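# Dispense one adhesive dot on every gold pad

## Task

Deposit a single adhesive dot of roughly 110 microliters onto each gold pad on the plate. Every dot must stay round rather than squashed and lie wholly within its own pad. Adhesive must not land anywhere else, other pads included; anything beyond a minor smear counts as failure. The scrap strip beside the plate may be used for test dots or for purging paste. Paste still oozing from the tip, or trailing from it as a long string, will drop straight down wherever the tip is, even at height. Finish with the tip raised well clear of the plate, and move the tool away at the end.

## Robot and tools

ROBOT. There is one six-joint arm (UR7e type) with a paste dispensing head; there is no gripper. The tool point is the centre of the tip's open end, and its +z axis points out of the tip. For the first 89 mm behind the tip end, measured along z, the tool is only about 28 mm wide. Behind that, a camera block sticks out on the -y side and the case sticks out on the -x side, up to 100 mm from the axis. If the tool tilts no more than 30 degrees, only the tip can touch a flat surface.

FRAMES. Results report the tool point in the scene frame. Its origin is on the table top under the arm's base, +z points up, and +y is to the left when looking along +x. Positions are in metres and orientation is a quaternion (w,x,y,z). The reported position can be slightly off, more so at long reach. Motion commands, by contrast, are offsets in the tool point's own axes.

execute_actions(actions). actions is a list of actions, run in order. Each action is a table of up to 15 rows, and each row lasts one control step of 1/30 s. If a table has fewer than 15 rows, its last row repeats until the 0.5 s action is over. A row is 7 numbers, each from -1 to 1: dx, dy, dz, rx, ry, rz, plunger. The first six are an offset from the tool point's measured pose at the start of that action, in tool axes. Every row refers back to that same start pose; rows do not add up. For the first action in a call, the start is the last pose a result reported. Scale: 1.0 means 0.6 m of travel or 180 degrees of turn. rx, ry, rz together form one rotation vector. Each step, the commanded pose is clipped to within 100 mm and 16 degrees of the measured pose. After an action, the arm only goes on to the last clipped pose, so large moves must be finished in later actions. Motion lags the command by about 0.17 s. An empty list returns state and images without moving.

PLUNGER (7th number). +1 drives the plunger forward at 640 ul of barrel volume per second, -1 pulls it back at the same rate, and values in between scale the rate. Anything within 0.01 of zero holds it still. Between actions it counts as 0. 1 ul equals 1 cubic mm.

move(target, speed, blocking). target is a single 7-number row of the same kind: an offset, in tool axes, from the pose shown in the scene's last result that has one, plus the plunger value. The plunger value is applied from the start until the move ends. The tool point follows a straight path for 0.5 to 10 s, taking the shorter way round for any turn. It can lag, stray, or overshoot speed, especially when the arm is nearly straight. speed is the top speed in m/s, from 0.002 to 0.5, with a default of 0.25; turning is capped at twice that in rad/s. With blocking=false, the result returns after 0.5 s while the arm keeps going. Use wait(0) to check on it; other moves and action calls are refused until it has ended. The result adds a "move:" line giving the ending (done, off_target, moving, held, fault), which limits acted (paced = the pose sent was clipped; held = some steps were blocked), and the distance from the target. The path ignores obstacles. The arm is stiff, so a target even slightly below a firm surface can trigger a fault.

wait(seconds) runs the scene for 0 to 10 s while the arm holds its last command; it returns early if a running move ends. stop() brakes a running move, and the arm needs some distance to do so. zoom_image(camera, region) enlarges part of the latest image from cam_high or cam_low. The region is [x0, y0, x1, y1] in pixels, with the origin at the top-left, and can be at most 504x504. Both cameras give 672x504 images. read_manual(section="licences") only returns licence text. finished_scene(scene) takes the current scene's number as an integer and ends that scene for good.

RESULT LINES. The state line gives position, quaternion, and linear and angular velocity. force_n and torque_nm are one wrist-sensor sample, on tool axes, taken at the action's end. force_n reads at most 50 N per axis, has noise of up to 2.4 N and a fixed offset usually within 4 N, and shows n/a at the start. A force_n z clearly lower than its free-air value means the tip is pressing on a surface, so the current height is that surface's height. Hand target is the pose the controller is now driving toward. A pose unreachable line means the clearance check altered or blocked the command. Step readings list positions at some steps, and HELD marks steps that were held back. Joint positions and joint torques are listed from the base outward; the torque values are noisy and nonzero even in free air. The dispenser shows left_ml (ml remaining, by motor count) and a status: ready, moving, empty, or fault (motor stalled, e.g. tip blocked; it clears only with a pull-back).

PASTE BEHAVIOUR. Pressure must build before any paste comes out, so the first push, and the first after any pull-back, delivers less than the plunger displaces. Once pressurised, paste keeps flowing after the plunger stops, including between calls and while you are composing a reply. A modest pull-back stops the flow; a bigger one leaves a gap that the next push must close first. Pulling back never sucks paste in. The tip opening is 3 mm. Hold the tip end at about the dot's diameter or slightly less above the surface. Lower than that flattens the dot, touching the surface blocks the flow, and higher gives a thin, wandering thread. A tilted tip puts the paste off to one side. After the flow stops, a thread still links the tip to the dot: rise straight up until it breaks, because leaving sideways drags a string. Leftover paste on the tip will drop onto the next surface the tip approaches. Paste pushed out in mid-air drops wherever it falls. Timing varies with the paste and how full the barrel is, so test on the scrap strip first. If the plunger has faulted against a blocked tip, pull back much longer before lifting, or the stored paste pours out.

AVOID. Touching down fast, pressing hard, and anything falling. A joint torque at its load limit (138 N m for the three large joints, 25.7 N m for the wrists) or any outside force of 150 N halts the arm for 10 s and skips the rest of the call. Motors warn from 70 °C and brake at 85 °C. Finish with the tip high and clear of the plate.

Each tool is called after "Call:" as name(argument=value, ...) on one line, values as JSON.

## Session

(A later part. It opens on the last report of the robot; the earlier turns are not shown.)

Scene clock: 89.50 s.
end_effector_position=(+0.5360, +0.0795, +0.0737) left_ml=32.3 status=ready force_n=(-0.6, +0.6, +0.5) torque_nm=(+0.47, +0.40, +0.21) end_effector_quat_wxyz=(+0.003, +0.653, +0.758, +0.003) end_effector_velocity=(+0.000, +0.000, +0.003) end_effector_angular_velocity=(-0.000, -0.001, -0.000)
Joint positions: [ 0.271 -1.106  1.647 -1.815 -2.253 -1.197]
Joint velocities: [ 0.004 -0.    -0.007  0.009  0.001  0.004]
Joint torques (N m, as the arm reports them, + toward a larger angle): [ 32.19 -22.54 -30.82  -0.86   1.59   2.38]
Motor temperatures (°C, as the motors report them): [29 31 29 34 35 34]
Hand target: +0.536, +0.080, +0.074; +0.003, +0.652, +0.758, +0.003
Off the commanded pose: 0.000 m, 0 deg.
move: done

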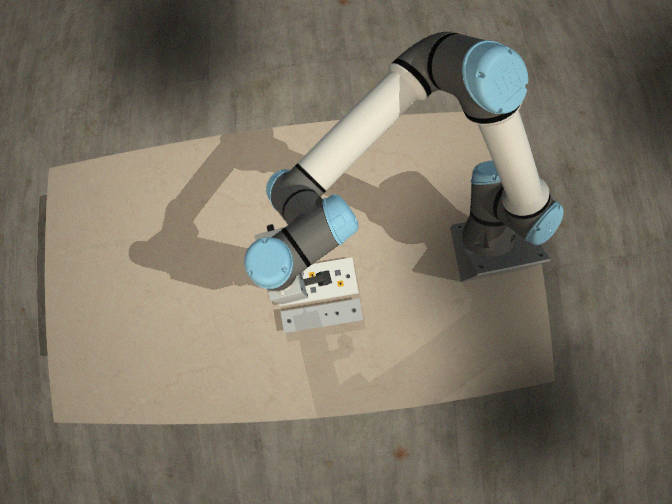

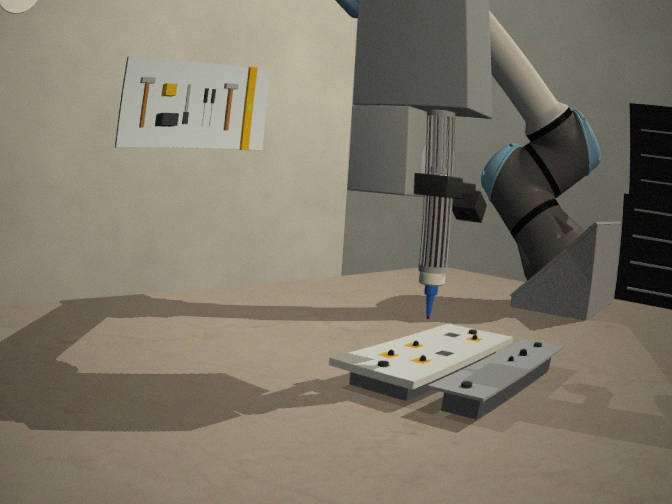

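Move clear: up and beyond the scrap strip (+y), then inspect.

Call:
move(target=[0.25, 0, -0.15, 0, 0, 0, 0], speed=0.25)

Call:
zoom_image(camera="cam_high", region=[260, 240, 380, 345])

Call:
zoom_image(camera="cam_low", region=[350, 310, 500, 390])

Scene clock: 92.37 s.
end_effector_position=(+0.5132, +0.2274, +0.1636) left_ml=32.3 status=ready force_n=(+0.2, +0.4, +3.5) torque_nm=(+0.21, -0.02, +0.17) end_effector_quat_wxyz=(+0.003, +0.653, +0.758, +0.003) end_effector_velocity=(+0.000, +0.002, +0.001) end_effector_angular_velocity=(-0.002, +0.002, -0.001)
Joint positions: [ 0.507 -0.868  1.301 -1.544 -2.165 -0.924]
Joint velocities: [ 0.002  0.009 -0.014  0.01   0.001  0.005]
Joint torques (N m, as the arm reports them, + toward a larger angle): [ 31.71 -18.41 -30.91  -1.37   1.72   2.21]
Motor temperatures (°C, as the motors report them): [29 31 29 34 35 34]
Hand target: +0.513, +0.228, +0.164; +0.003, +0.653, +0.758, +0.003
Off the commanded pose: 0.000 m, 0 deg.
move: done

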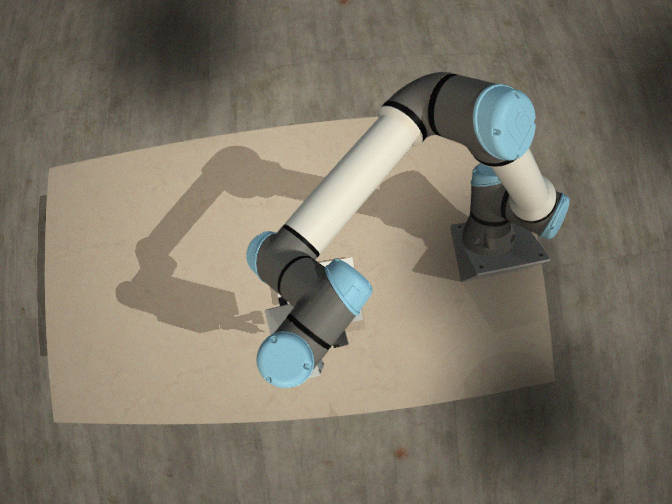

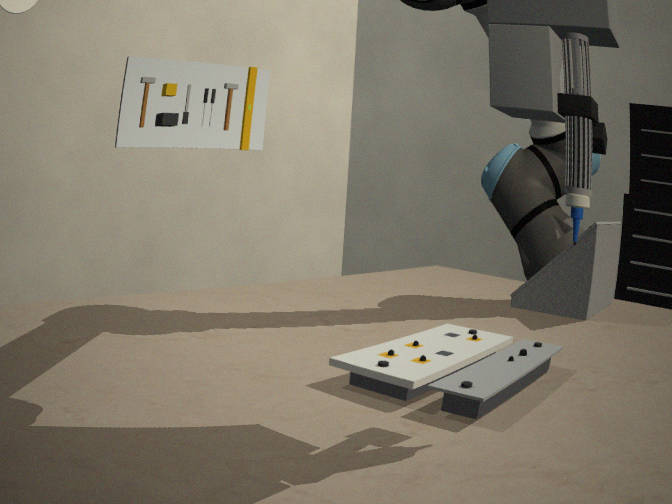

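Region (260, 240, 380, 345) of cam_high's 672x504 image, scaled by 4.200, with more detail than that image has; it fills the top 441 rows of this view, and the rest is white.

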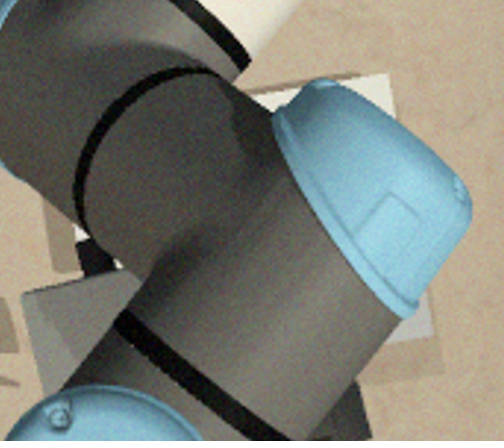

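Region (350, 310, 500, 390) of cam_low's 672x504 image, scaled by 3.360, with more detail than that image has; it fills the top 269 rows of this view, and the rest is white.

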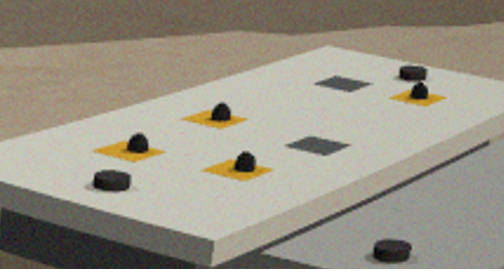

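Call:
finished_scene(scene=1)

The scene is finished: the task was done.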